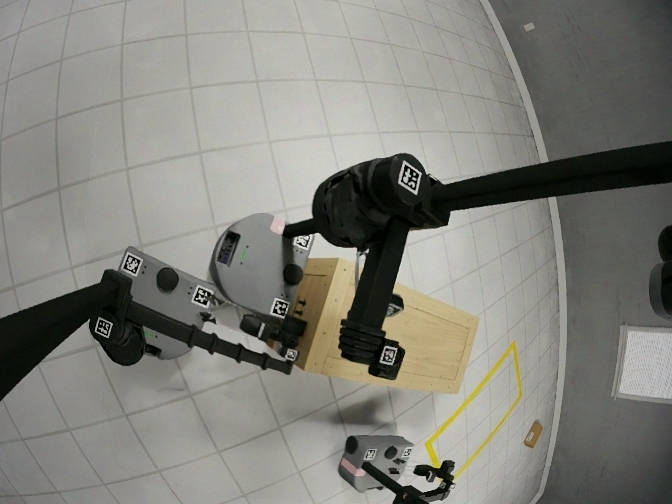

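Emit:
execute_actions:
  actions:
    - {"r3":{"base":{"translate_m":-0.4},"joints":{"arm_m":0.05,"lift_m":0.34,"wrist_pitch_rad":-0.4}},"r2":{"base":{"translate_m":-0.23},"joints":{"arm_m":0.05,"lift_m":0.3}}}
  cameras: []

Emit:
execute_actions:
  actions:
    - {"r3":{"base":{"rotate_rad":1.6}},"r2":{"base":{"rotate_rad":1.55},"joints":{"lift_m":0.15,"wrist_pitch_rad":0,"head_pan_rad":-1.57}}}
  cameras: []

Emit:
execute_actions:
  actions:
    - {"r3":{"base":{"translate_m":0.19}},"r2":{"base":{"translate_m":0.05}}}
  cameras: []

Emit:
execute_actions:
  actions:
    - {"r3":{"base":{"rotate_rad":-1.6},"joints":{"wrist_yaw_rad":0,"gripper_m":0.0,"arm_m":0}}}
  cameras: []

Emit:
execute_actions:
  actions:
    - {"r3":{"base":{"translate_m":0.25},"joints":{"wrist_pitch_rad":0,"lift_m":0.2}}}
  cameras: ["r3_nav_camera","r2_nav_camera"]

Scene clock: 286.70 s.
r1.base_odometry: x=+1.511 y=+1.667 heading=+0.663 (m, m, rad; r1's odometry frame)
r1.turned_by_wheels: +0.000 (rad since the last result)
r1.turned_by_imu: +0.002 (rad since the last result)
r1.base_tilt: forward=-1.8 right=-0.3 (deg)
r1.lidar_m: 0.40 0.42 0.58 1.18 2.21 2.25 1.56 1.49 3.49 2.73 2.56 2.60
r1.head_depth_mm: 2763 2359 1929 1622 1410 1245 1112 / 2883 2316 1895 1611 1402 1240 1109 / 2947 2285 1899 1602 1391 1229 1110 / 2909 2256 1885 1153 1015 1208 1110 / 2853 2261 1866 1121 991 1198 1100 / 2895 2222 1851 1113 989 1189 1087 / 2787 2217 1841 1109 996 1188 1083
r1.base_status: not commanded
r1.joint_positions: lift_m=+0.270 arm_m=-0.003 wrist_yaw_rad=+3.076 wrist_pitch_rad=-0.386 wrist_roll_rad=+0.017 gripper_m=+0.037 head_pan_rad=+0.001 head_tilt_rad=-0.994
r1.joint_status: not commanded
r1.motor_effort: left_wheel=+1(0) right_wheel=+0(0) lift_m=+19(18) arm_m=+1(1) wrist_yaw_rad=+0(0) wrist_pitch_rad=+7(7) wrist_roll_rad=+0(0) gripper_m=+1(0) head_pan_rad=+0(0) head_tilt_rad=-3(3) (%)
r1.hand_pose: x=-0.0063 y=+0.0856 z=+0.2901 quat_wxyz=(+0.160, +0.704, +0.112, +0.683) (m; r1's base frame)
r1.wrist_depth_mm: - - - - - 613 447 / - - - - - 637 458 / 976 988 986 977 995 637 459 / 735 757 772 757 759 657 467 / 612 605 - 604 651 588 474 / 518 519 - 537 530 519 470 / 457 - - - 451 448 436
r2.base_odometry: x=-1.705 y=-0.955 heading=-0.167 (m, m, rad; r2's odometry frame)
r2.turned_by_wheels: +0.000 (rad since the last result)
r2.turned_by_imu: -0.002 (rad since the last result)
r2.base_tilt: forward=-1.2 right=+1.7 (deg)
r2.lidar_m: 0.28 0.29 2.99 3.80 4.13 2.82 1.92 1.79 0.56 2.31 0.39 0.29
r2.head_depth_mm: 2307 1952 1716 1525 1367 1240 1137 / 2286 1947 1276 1091 965 1188 1150 / 2250 1918 1202 1069 962 1179 1138 / 2234 1921 1195 1058 957 1175 1134 / 2215 1893 1599 1091 961 1189 1130 / 2193 1886 1652 1468 1326 1212 1121 / 2160 1873 1642 1466 1320 1201 1104
r2.base_status: done
r2.joint_positions: lift_m=+0.301 arm_m=+0.050 wrist_yaw_rad=+3.100 wrist_pitch_rad=-0.416 wrist_roll_rad=-0.017 gripper_m=+0.037 head_pan_rad=-0.006 head_tilt_rad=-0.993
r2.joint_status: all done
r2.motor_effort: left_wheel=+0(56) right_wheel=+0(21) lift_m=+13(43) arm_m=+5(5) wrist_yaw_rad=+0(0) wrist_pitch_rad=+6(6) wrist_roll_rad=-1(1) gripper_m=+1(0) head_pan_rad=+3(3) head_tilt_rad=-3(3) (%)
r2.hand_pose: x=-0.0119 y=+0.0299 z=+0.3140 quat_wxyz=(+0.159, +0.688, +0.133, +0.695) (m; r2's base frame)
r2.wrist_depth_mm: - - - - - - - / - - - - - - - / - - - - 974 952 937 / 849 834 806 785 765 739 726 / 677 670 656 631 634 605 599 / 560 574 - - - 510 505 / 484 - - - 453 443 435
r3.base_odometry: x=-2.181 y=-0.327 heading=-0.059 (m, m, rad; r3's odometry frame)
r3.turned_by_wheels: +0.000 (rad since the last result)
r3.turned_by_imu: -0.002 (rad since the last result)
r3.base_tilt: forward=-0.7 right=+1.3 (deg)
r3.lidar_m: 0.57 4.52 2.18 1.42 1.30 1.31 1.61 3.20 2.28 1.07 0.56 0.57
r3.head_depth_mm: 2096 1816 1603 1461 1326 1215 1112 / 2116 1840 1625 1451 1319 1235 - / 2127 1362 1582 1461 1327 1195 - / 2130 1325 1187 1342 1329 1219 1123 / 2171 1330 1174 1089 1316 1219 1118 / 2153 1866 1166 1135 1326 1209 1127 / 2146 1864 1214 1277 872 1102 1124
r3.base_status: done
r3.joint_positions: lift_m=+0.340 arm_m=+0.050 wrist_yaw_rad=+3.122 wrist_pitch_rad=-0.414 wrist_roll_rad=+0.022 gripper_m=+0.037 head_pan_rad=-1.194 head_tilt_rad=-0.994
r3.joint_status: all done
r3.motor_effort: left_wheel=+0(4) right_wheel=+2(10) lift_m=+36(38) arm_m=-2(0) wrist_yaw_rad=-1(9) wrist_pitch_rad=+5(7) wrist_roll_rad=-1(2) gripper_m=+0(0) head_pan_rad=-4(4) head_tilt_rad=-4(4) (%)
r3.hand_pose: x=-0.0168 y=+0.0296 z=+0.3532 quat_wxyz=(+0.154, +0.701, +0.137, +0.683) (m; r3's base frame)
r3.wrist_depth_mm: 963 - - - - - - / - - - - - - - / - - - - 964 984 976 / 773 775 773 776 781 766 764 / 645 644 652 636 662 640 629 / 548 564 - - 552 542 541 / 480 - - - 473 475 474
pictures: none
No camera images: the call's "cameras" was empty. Leave "cameras" out to get every camera's image.

Scene clock: 290.17 s.
r1.base_odometry: x=+1.511 y=+1.667 heading=+0.663 (m, m, rad; r1's odometry frame)
r1.turned_by_wheels: +0.000 (rad since the last result)
r1.turned_by_imu: +0.001 (rad since the last result)
r1.base_tilt: forward=-2.0 right=-0.4 (deg)
r1.lidar_m: 0.40 0.42 0.58 1.13 2.21 2.25 1.56 1.49 3.48 2.73 2.56 2.60
r1.head_depth_mm: 2726 2354 1916 1635 1416 1239 1112 / 2917 2305 1919 1621 1408 1238 1106 / 2908 2331 1872 1609 1393 1228 1111 / 2922 2271 1877 1146 1020 1212 1103 / 2874 2260 1866 1121 996 1203 1092 / 2885 2240 1840 1107 993 1201 1090 / 2783 2216 1836 1110 994 1181 1079
r1.base_status: not commanded
r1.joint_positions: lift_m=+0.270 arm_m=-0.003 wrist_yaw_rad=+3.076 wrist_pitch_rad=-0.386 wrist_roll_rad=+0.017 gripper_m=+0.037 head_pan_rad=+0.001 head_tilt_rad=-0.994
r1.joint_status: not commanded
r1.motor_effort: left_wheel=+0(1) right_wheel=+0(0) lift_m=+19(18) arm_m=+1(1) wrist_yaw_rad=+0(1) wrist_pitch_rad=+7(7) wrist_roll_rad=+0(0) gripper_m=+0(0) head_pan_rad=+1(0) head_tilt_rad=-3(3) (%)
r1.hand_pose: x=-0.0063 y=+0.0856 z=+0.2901 quat_wxyz=(+0.160, +0.704, +0.112, +0.683) (m; r1's base frame)
r1.wrist_depth_mm: - - - - - 632 449 / - - - - - 645 453 / 986 954 - 998 - 642 459 / 773 750 773 768 766 665 467 / 617 618 - 615 630 594 463 / 525 518 - 537 534 515 468 / 454 - - - 438 443 435
r2.base_odometry: x=-1.705 y=-0.955 heading=+1.382 (m, m, rad; r2's odometry frame)
r2.turned_by_wheels: +1.550 (rad since the last result)
r2.turned_by_imu: +1.573 (rad since the last result)
r2.base_tilt: forward=-1.1 right=+1.7 (deg)
r2.lidar_m: 3.73 4.12 2.91 1.93 1.79 0.57 0.70 2.57 0.29 0.28 0.29 2.98
r2.head_depth_mm: 2296 1968 1711 1525 1368 1239 1135 / 2272 1940 1275 1087 968 1202 1143 / 2237 1932 1201 1069 962 1099 - / 2238 1918 1194 1060 958 1097 - / 2208 1899 1603 1089 962 1179 1128 / 2194 1887 1647 1483 1330 1209 1106 / 2177 1879 1636 1467 1318 1208 1102
r2.base_status: done
r2.joint_positions: lift_m=+0.151 arm_m=+0.050 wrist_yaw_rad=+3.100 wrist_pitch_rad=-0.024 wrist_roll_rad=-0.017 gripper_m=+0.037 head_pan_rad=-1.563 head_tilt_rad=-0.993
r2.joint_status: all done
r2.motor_effort: left_wheel=-3(10) right_wheel=+2(6) lift_m=+13(14) arm_m=+5(5) wrist_yaw_rad=+0(0) wrist_pitch_rad=+9(9) wrist_roll_rad=-1(1) gripper_m=-1(0) head_pan_rad=-4(43) head_tilt_rad=-3(3) (%)
r2.hand_pose: x=-0.0107 y=+0.0608 z=+0.2594 quat_wxyz=(+0.023, +0.701, -0.006, +0.713) (m; r2's base frame)
r2.wrist_depth_mm: - - - - - - - / - - - - - - - / - - - - - - - / - - - - - - - / - - 981 928 975 843 831 / 699 675 700 636 570 611 592 / 523 563 - - 483 471 461
r3.base_odometry: x=-2.181 y=-0.327 heading=+1.541 (m, m, rad; r3's odometry frame)
r3.turned_by_wheels: +1.600 (rad since the last result)
r3.turned_by_imu: +1.576 (rad since the last result)
r3.base_tilt: forward=-0.7 right=+1.2 (deg)
r3.lidar_m: 1.41 1.30 1.31 1.64 2.37 2.27 1.07 0.55 0.57 0.49 4.52 2.10
r3.head_depth_mm: 2108 1836 1623 958 903 1078 1111 / 2116 1848 1630 1461 1146 1124 - / 2117 1837 1632 1460 1326 1200 - / 2146 1867 1651 1468 1334 1211 1130 / 2115 1853 1640 1468 1332 1224 1121 / 2143 1865 1660 1475 1333 1224 1125 / 2163 1884 1650 1477 1343 1216 1127
r3.base_status: done
r3.joint_positions: lift_m=+0.340 arm_m=+0.050 wrist_yaw_rad=+3.122 wrist_pitch_rad=-0.414 wrist_roll_rad=+0.022 gripper_m=+0.037 head_pan_rad=-1.194 head_tilt_rad=-0.994
r3.joint_status: not commanded
r3.motor_effort: left_wheel=-2(5) right_wheel=+4(10) lift_m=+37(37) arm_m=-2(2) wrist_yaw_rad=-2(2) wrist_pitch_rad=+5(5) wrist_roll_rad=-2(2) gripper_m=-1(1) head_pan_rad=-4(4) head_tilt_rad=-4(4) (%)
r3.hand_pose: x=-0.0168 y=+0.0296 z=+0.3532 quat_wxyz=(+0.154, +0.701, +0.137, +0.683) (m; r3's base frame)
r3.wrist_depth_mm: - - - - - - - / - - - - - - - / - - - - 969 985 988 / 774 771 781 775 773 770 769 / 640 645 630 642 659 638 645 / 542 568 - - 553 547 540 / 477 - - - 471 476 477
pictures: none
No camera images: the call's "cameras" was empty. Leave "cameras" out to get every camera's image.

Scene clock: 293.30 s.
r1.base_odometry: x=+1.511 y=+1.667 heading=+0.663 (m, m, rad; r1's odometry frame)
r1.turned_by_wheels: +0.000 (rad since the last result)
r1.turned_by_imu: +0.001 (rad since the last result)
r1.base_tilt: forward=-1.9 right=-0.4 (deg)
r1.lidar_m: 0.40 0.42 0.58 1.32 2.21 2.25 1.56 1.49 3.49 2.73 2.56 2.59
r1.head_depth_mm: 2715 2356 1930 1621 1407 1247 1115 / 2879 2331 1899 1619 1405 1236 1105 / 2915 2304 1907 1603 1394 1230 1101 / 2887 2279 1879 1147 1023 1206 1109 / 2856 2263 1848 1118 993 1199 1100 / 2816 2247 1843 1116 991 1197 1088 / 2815 2216 1839 1106 992 1186 1082
r1.base_status: not commanded
r1.joint_positions: lift_m=+0.270 arm_m=-0.003 wrist_yaw_rad=+3.076 wrist_pitch_rad=-0.386 wrist_roll_rad=+0.017 gripper_m=+0.037 head_pan_rad=+0.001 head_tilt_rad=-0.994
r1.joint_status: not commanded
r1.motor_effort: left_wheel=+1(1) right_wheel=+0(0) lift_m=+19(18) arm_m=+0(0) wrist_yaw_rad=+0(1) wrist_pitch_rad=+7(7) wrist_roll_rad=+0(0) gripper_m=+0(0) head_pan_rad=+1(0) head_tilt_rad=-3(4) (%)
r1.hand_pose: x=-0.0063 y=+0.0856 z=+0.2901 quat_wxyz=(+0.160, +0.704, +0.112, +0.683) (m; r1's base frame)
r1.wrist_depth_mm: - - - - - 629 444 / - - - - - 634 455 / 984 - - 991 - 653 455 / 749 766 734 762 763 648 473 / 623 613 - 616 639 596 472 / 518 519 - 536 546 510 478 / 456 - - - 448 456 439
r2.base_odometry: x=-1.695 y=-0.906 heading=+1.382 (m, m, rad; r2's odometry frame)
r2.turned_by_wheels: +0.000 (rad since the last result)
r2.turned_by_imu: -0.001 (rad since the last result)
r2.base_tilt: forward=-1.2 right=+1.7 (deg)
r2.lidar_m: 3.68 4.09 2.95 1.94 1.82 0.69 2.32 0.40 0.29 0.28 2.93 2.96
r2.head_depth_mm: 2297 1966 1716 1501 1317 1228 1135 / 2281 1945 1207 1072 967 1187 1146 / 2248 1939 1203 1067 959 1096 - / 2219 1914 1191 1065 954 1094 - / 2217 1894 1668 1463 1322 1220 1125 / 2196 1882 1655 1470 1335 1213 1111 / 2177 1865 1644 1467 1318 1206 1101
r2.base_status: done
r2.joint_positions: lift_m=+0.151 arm_m=+0.050 wrist_yaw_rad=+3.100 wrist_pitch_rad=-0.023 wrist_roll_rad=-0.017 gripper_m=+0.037 head_pan_rad=-1.563 head_tilt_rad=-0.993
r2.joint_status: not commanded
r2.motor_effort: left_wheel=-3(6) right_wheel=+2(3) lift_m=+13(13) arm_m=+5(5) wrist_yaw_rad=+0(1) wrist_pitch_rad=+8(9) wrist_roll_rad=-1(1) gripper_m=+0(0) head_pan_rad=-4(3) head_tilt_rad=-3(2) (%)
r2.hand_pose: x=-0.0107 y=+0.0608 z=+0.2594 quat_wxyz=(+0.023, +0.701, -0.006, +0.713) (m; r2's base frame)
r2.wrist_depth_mm: - - - - - - - / - - - - - - - / - - - - - - - / - - - - - - - / - - 968 926 958 864 816 / 514 680 699 642 562 609 589 / 498 567 - - 481 469 463
r3.base_odometry: x=-2.175 y=-0.137 heading=+1.540 (m, m, rad; r3's odometry frame)
r3.turned_by_wheels: +0.000 (rad since the last result)
r3.turned_by_imu: +0.000 (rad since the last result)
r3.base_tilt: forward=-0.7 right=+1.2 (deg)
r3.lidar_m: 1.25 1.15 1.16 1.46 3.03 2.42 1.21 0.72 0.58 4.56 4.40 1.86
r3.head_depth_mm: 2138 1831 1622 1465 1326 1211 1114 / 2130 1851 1644 1468 1326 1234 - / 2137 1854 1622 1472 1315 1198 - / 2130 1859 1652 1474 1328 1215 1125 / 2132 1859 1647 1470 1341 1220 1122 / 2157 1872 1645 1480 1335 1216 1121 / 2157 1856 1650 1469 1341 1224 1123
r3.base_status: done
r3.joint_positions: lift_m=+0.340 arm_m=+0.050 wrist_yaw_rad=+3.122 wrist_pitch_rad=-0.414 wrist_roll_rad=+0.022 gripper_m=+0.037 head_pan_rad=-1.194 head_tilt_rad=-0.994
r3.joint_status: not commanded
r3.motor_effort: left_wheel=-2(3) right_wheel=+4(10) lift_m=+36(36) arm_m=-2(2) wrist_yaw_rad=-1(1) wrist_pitch_rad=+5(5) wrist_roll_rad=-2(2) gripper_m=-1(0) head_pan_rad=-4(4) head_tilt_rad=-4(5) (%)
r3.hand_pose: x=-0.0168 y=+0.0296 z=+0.3532 quat_wxyz=(+0.154, +0.701, +0.137, +0.683) (m; r3's base frame)
r3.wrist_depth_mm: - - - - - - 910 / - - - - - - 943 / - - - - 974 971 924 / 775 777 771 768 785 786 771 / 646 644 636 644 661 639 639 / 548 559 - - 554 544 543 / 476 - - - 477 475 477
pictures: none
No camera images: the call's "cameras" was empty. Leave "cameras" out to get every camera's image.

Scene clock: 296.77 s.
r1.base_odometry: x=+1.511 y=+1.667 heading=+0.663 (m, m, rad; r1's odometry frame)
r1.turned_by_wheels: +0.000 (rad since the last result)
r1.turned_by_imu: +0.001 (rad since the last result)
r1.base_tilt: forward=-2.0 right=-0.4 (deg)
r1.lidar_m: 0.40 0.42 0.58 1.37 2.21 2.24 1.56 1.50 3.50 2.74 2.56 2.60
r1.head_depth_mm: 2744 2378 1932 1627 1412 1246 1109 / 2918 2335 1895 1617 1400 1235 1112 / 2939 2309 1884 1613 1406 1231 1108 / 2924 2279 1871 1150 1017 1205 1110 / 2917 2260 1843 1121 998 1194 1102 / 2823 2245 1846 1113 993 1195 1089 / 2812 2216 1846 1107 994 1184 1082
r1.base_status: not commanded
r1.joint_positions: lift_m=+0.270 arm_m=-0.003 wrist_yaw_rad=+3.076 wrist_pitch_rad=-0.386 wrist_roll_rad=+0.017 gripper_m=+0.037 head_pan_rad=+0.001 head_tilt_rad=-0.994
r1.joint_status: not commanded
r1.motor_effort: left_wheel=+0(0) right_wheel=+0(0) lift_m=+18(18) arm_m=+1(1) wrist_yaw_rad=+1(1) wrist_pitch_rad=+7(7) wrist_roll_rad=+0(0) gripper_m=+1(0) head_pan_rad=+1(0) head_tilt_rad=-2(2) (%)
r1.hand_pose: x=-0.0063 y=+0.0856 z=+0.2901 quat_wxyz=(+0.160, +0.704, +0.112, +0.683) (m; r1's base frame)
r1.wrist_depth_mm: - - - - - 629 444 / - - - - - 664 452 / - 967 - 970 992 646 459 / 774 749 758 757 783 661 467 / 616 615 - 611 643 596 469 / 525 516 - 543 526 529 462 / 454 - - - 449 446 439
r2.base_odometry: x=-1.695 y=-0.906 heading=+1.382 (m, m, rad; r2's odometry frame)
r2.turned_by_wheels: +0.000 (rad since the last result)
r2.turned_by_imu: -0.001 (rad since the last result)
r2.base_tilt: forward=-1.1 right=+1.8 (deg)
r2.lidar_m: 3.71 4.10 2.96 1.94 1.81 0.69 2.32 0.40 0.29 0.28 2.93 2.96
r2.head_depth_mm: 2301 1971 1717 1495 1313 1227 1140 / 2280 1944 1207 1074 969 1188 1143 / 2250 1920 1204 1065 963 1102 - / 2232 1923 1194 1060 961 1095 - / 2215 1889 1659 1454 1318 1216 1125 / 2190 1886 1655 1478 1328 1214 1112 / 2170 1871 1642 1464 1322 1204 1106
r2.base_status: not commanded
r2.joint_positions: lift_m=+0.151 arm_m=+0.050 wrist_yaw_rad=+3.100 wrist_pitch_rad=-0.023 wrist_roll_rad=-0.017 gripper_m=+0.037 head_pan_rad=-1.563 head_tilt_rad=-0.993
r2.joint_status: not commanded
r2.motor_effort: left_wheel=-3(3) right_wheel=+2(2) lift_m=+13(13) arm_m=+5(5) wrist_yaw_rad=+0(0) wrist_pitch_rad=+8(9) wrist_roll_rad=-1(1) gripper_m=+0(0) head_pan_rad=-3(3) head_tilt_rad=-3(2) (%)
r2.hand_pose: x=-0.0107 y=+0.0608 z=+0.2594 quat_wxyz=(+0.023, +0.701, -0.006, +0.713) (m; r2's base frame)
r2.wrist_depth_mm: - - - - - - - / - - - - - - - / - - - - - - - / - - - - - - - / 930 - 977 913 956 868 838 / 636 682 711 641 563 611 594 / 525 565 - - 477 472 462
r3.base_odometry: x=-2.175 y=-0.137 heading=-0.059 (m, m, rad; r3's odometry frame)
r3.turned_by_wheels: -1.600 (rad since the last result)
r3.turned_by_imu: -1.576 (rad since the last result)
r3.base_tilt: forward=-0.7 right=+1.2 (deg)
r3.lidar_m: 4.49 4.41 1.92 1.26 1.15 1.15 1.42 2.85 2.42 1.26 0.72 0.58
r3.head_depth_mm: 2112 1833 1615 1447 1316 1208 1110 / 2121 1802 1618 1456 1326 1214 - / 1512 1373 1561 1462 1327 1229 - / 1524 1326 1191 1402 1332 1212 1130 / 2160 1326 1194 1402 1297 1219 1122 / 2150 1856 1205 1276 1165 1220 1124 / 2155 1860 1620 1064 969 1224 1124
r3.base_status: done
r3.joint_positions: lift_m=+0.340 arm_m=+0.001 wrist_yaw_rad=+0.001 wrist_pitch_rad=-0.414 wrist_roll_rad=+0.022 gripper_m=+0.000 head_pan_rad=-1.194 head_tilt_rad=-0.994
r3.joint_status: all done
r3.motor_effort: left_wheel=+2(6) right_wheel=-2(6) lift_m=+36(37) arm_m=-2(4) wrist_yaw_rad=-1(3) wrist_pitch_rad=+5(5) wrist_roll_rad=-2(2) gripper_m=-3(79) head_pan_rad=-4(4) head_tilt_rad=-4(4) (%)
r3.hand_pose: x=-0.0212 y=-0.3709 z=+0.3532 quat_wxyz=(+0.685, +0.145, -0.699, -0.147) (m; r3's base frame)
r3.wrist_depth_mm: 470 584 - - - - - / 420 546 - - - - - / 465 555 931 - - 960 967 / 520 542 767 768 771 775 771 / 620 598 637 - 640 642 641 / 544 544 545 519 544 549 549 / 477 477 475 476 479 477 476
pictures: none
No camera images: the call's "cameras" was empty. Leave "cameras" out to get every camera's image.

Scene clock: 300.53 s.
r1.base_odometry: x=+1.511 y=+1.667 heading=+0.663 (m, m, rad; r1's odometry frame)
r1.turned_by_wheels: +0.000 (rad since the last result)
r1.turned_by_imu: +0.001 (rad since the last result)
r1.base_tilt: forward=-1.9 right=-0.3 (deg)
r1.lidar_m: 0.40 0.42 0.58 1.42 2.21 2.25 1.56 1.49 3.48 2.73 2.56 2.60
r1.head_depth_mm: 2766 2333 1918 1624 1417 1244 1113 / 2910 2356 1888 1608 1409 1247 1108 / 2922 2304 1903 1598 1405 1227 1112 / 2906 2279 1859 1146 1022 1207 1106 / 2870 2247 1855 1118 994 1199 1103 / 2780 2249 1842 1114 993 1197 1088 / 2814 2212 1832 1103 989 1187 1082
r1.base_status: not commanded
r1.joint_positions: lift_m=+0.270 arm_m=-0.003 wrist_yaw_rad=+3.076 wrist_pitch_rad=-0.386 wrist_roll_rad=+0.017 gripper_m=+0.037 head_pan_rad=+0.001 head_tilt_rad=-0.994
r1.joint_status: not commanded
r1.motor_effort: left_wheel=+1(0) right_wheel=+0(0) lift_m=+19(19) arm_m=+1(1) wrist_yaw_rad=+0(1) wrist_pitch_rad=+7(7) wrist_roll_rad=+0(0) gripper_m=+1(0) head_pan_rad=+0(1) head_tilt_rad=-2(3) (%)
r1.hand_pose: x=-0.0063 y=+0.0856 z=+0.2901 quat_wxyz=(+0.160, +0.704, +0.112, +0.683) (m; r1's base frame)
r1.wrist_depth_mm: - - - - - 618 454 / - - - - - 636 453 / - 986 - 992 993 649 456 / 763 754 752 765 757 642 473 / 627 602 - 599 649 592 467 / 511 516 - 546 531 531 477 / 453 - - - 443 451 437
r2.base_odometry: x=-1.695 y=-0.906 heading=+1.382 (m, m, rad; r2's odometry frame)
r2.turned_by_wheels: +0.000 (rad since the last result)
r2.turned_by_imu: -0.001 (rad since the last result)
r2.base_tilt: forward=-1.3 right=+1.8 (deg)
r2.lidar_m: 3.70 4.10 2.96 1.94 0.48 0.48 2.31 0.40 0.29 0.28 2.93 2.96
r2.head_depth_mm: 2301 1963 1706 1502 1307 1226 1136 / 2277 1950 1207 1073 970 1188 1142 / 2257 1935 1200 1068 964 1100 - / 2235 1916 1190 1061 959 1092 - / 2211 1888 1666 1462 1315 1215 1128 / 2176 1888 1654 1470 1328 1212 1107 / 2184 1872 1633 1464 1316 1207 1103
r2.base_status: not commanded
r2.joint_positions: lift_m=+0.151 arm_m=+0.050 wrist_yaw_rad=+3.100 wrist_pitch_rad=-0.023 wrist_roll_rad=-0.017 gripper_m=+0.037 head_pan_rad=-1.563 head_tilt_rad=-0.993
r2.joint_status: not commanded
r2.motor_effort: left_wheel=-3(3) right_wheel=+1(2) lift_m=+13(13) arm_m=+5(5) wrist_yaw_rad=+0(0) wrist_pitch_rad=+9(8) wrist_roll_rad=-1(1) gripper_m=+0(1) head_pan_rad=-3(3) head_tilt_rad=-2(3) (%)
r2.hand_pose: x=-0.0107 y=+0.0608 z=+0.2594 quat_wxyz=(+0.023, +0.701, -0.006, +0.713) (m; r2's base frame)
r2.wrist_depth_mm: - - - - - - - / - - - - - - - / - - - - - - - / - - - - - - - / 545 581 984 915 955 857 832 / 387 527 704 641 565 616 600 / 358 491 - - 479 469 463
r3.base_odometry: x=-1.926 y=-0.152 heading=-0.059 (m, m, rad; r3's odometry frame)
r3.turned_by_wheels: +0.000 (rad since the last result)
r3.turned_by_imu: +0.001 (rad since the last result)
r3.base_tilt: forward=-0.7 right=+1.2 (deg)
r3.lidar_m: 4.29 4.22 2.22 1.43 1.30 1.31 1.62 3.25 1.30 0.66 0.50 0.36
r3.head_depth_mm: 2104 1361 1605 1452 1320 1212 1119 / 2111 1314 1159 1397 1319 1206 - / 2110 1319 1165 1242 1305 1232 - / 2125 1855 1164 1205 958 1184 1130 / 2166 1866 1643 1116 889 1169 1122 / 2157 1840 1649 1468 888 1202 1127 / 2177 1873 1640 588 1326 1218 1121
r3.base_status: done
r3.joint_positions: lift_m=+0.200 arm_m=+0.001 wrist_yaw_rad=+0.001 wrist_pitch_rad=-0.026 wrist_roll_rad=+0.022 gripper_m=+0.000 head_pan_rad=-1.194 head_tilt_rad=-0.994
r3.joint_status: all done
r3.motor_effort: left_wheel=+2(7) right_wheel=-2(4) lift_m=+23(31) arm_m=-2(2) wrist_yaw_rad=-1(1) wrist_pitch_rad=+9(9) wrist_roll_rad=-1(1) gripper_m=-3(3) head_pan_rad=-4(4) head_tilt_rad=-4(4) (%)
r3.hand_pose: x=-0.0211 y=-0.4016 z=+0.3083 quat_wxyz=(+0.700, +0.010, -0.714, -0.009) (m; r3's base frame)
r3.wrist_depth_mm: - - - - - - - / - - - - - - - / 398 403 405 - - - - / 421 421 422 - - - - / 436 441 435 - 908 920 921 / 456 457 458 594 659 667 674 / 292 495 475 514 518 522 525
pictures: r2_nav_camera (sideways: a quarter turn counterclockwise sets it upright), r3_nav_camera (sideways: a quarter turn counterclockwise sets it upright)
Images, in order (width x height): r2_nav_camera 672x504, r3_nav_camera 672x504.

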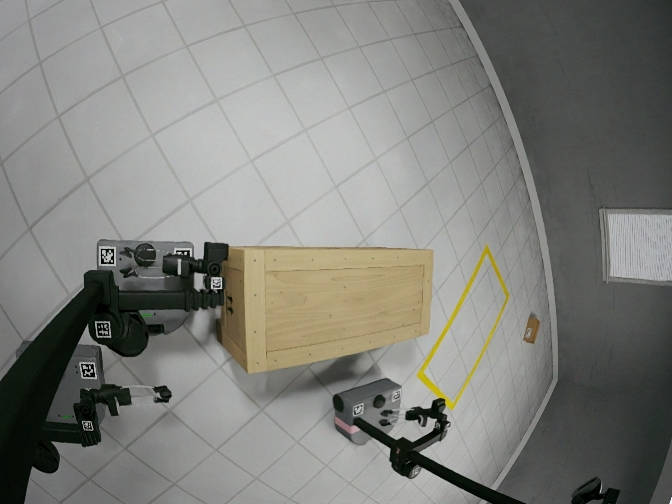

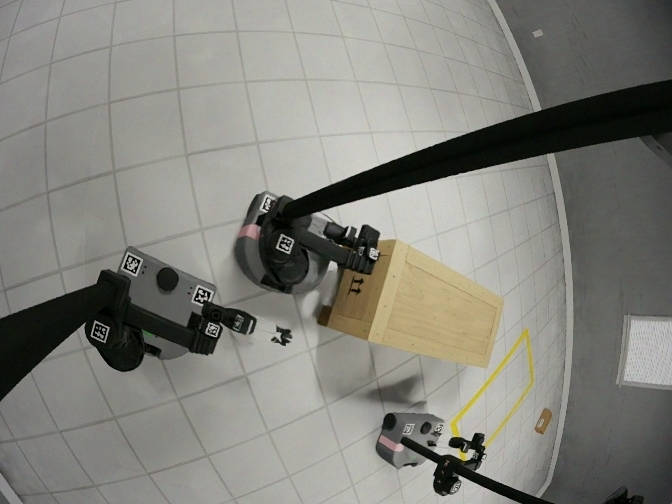

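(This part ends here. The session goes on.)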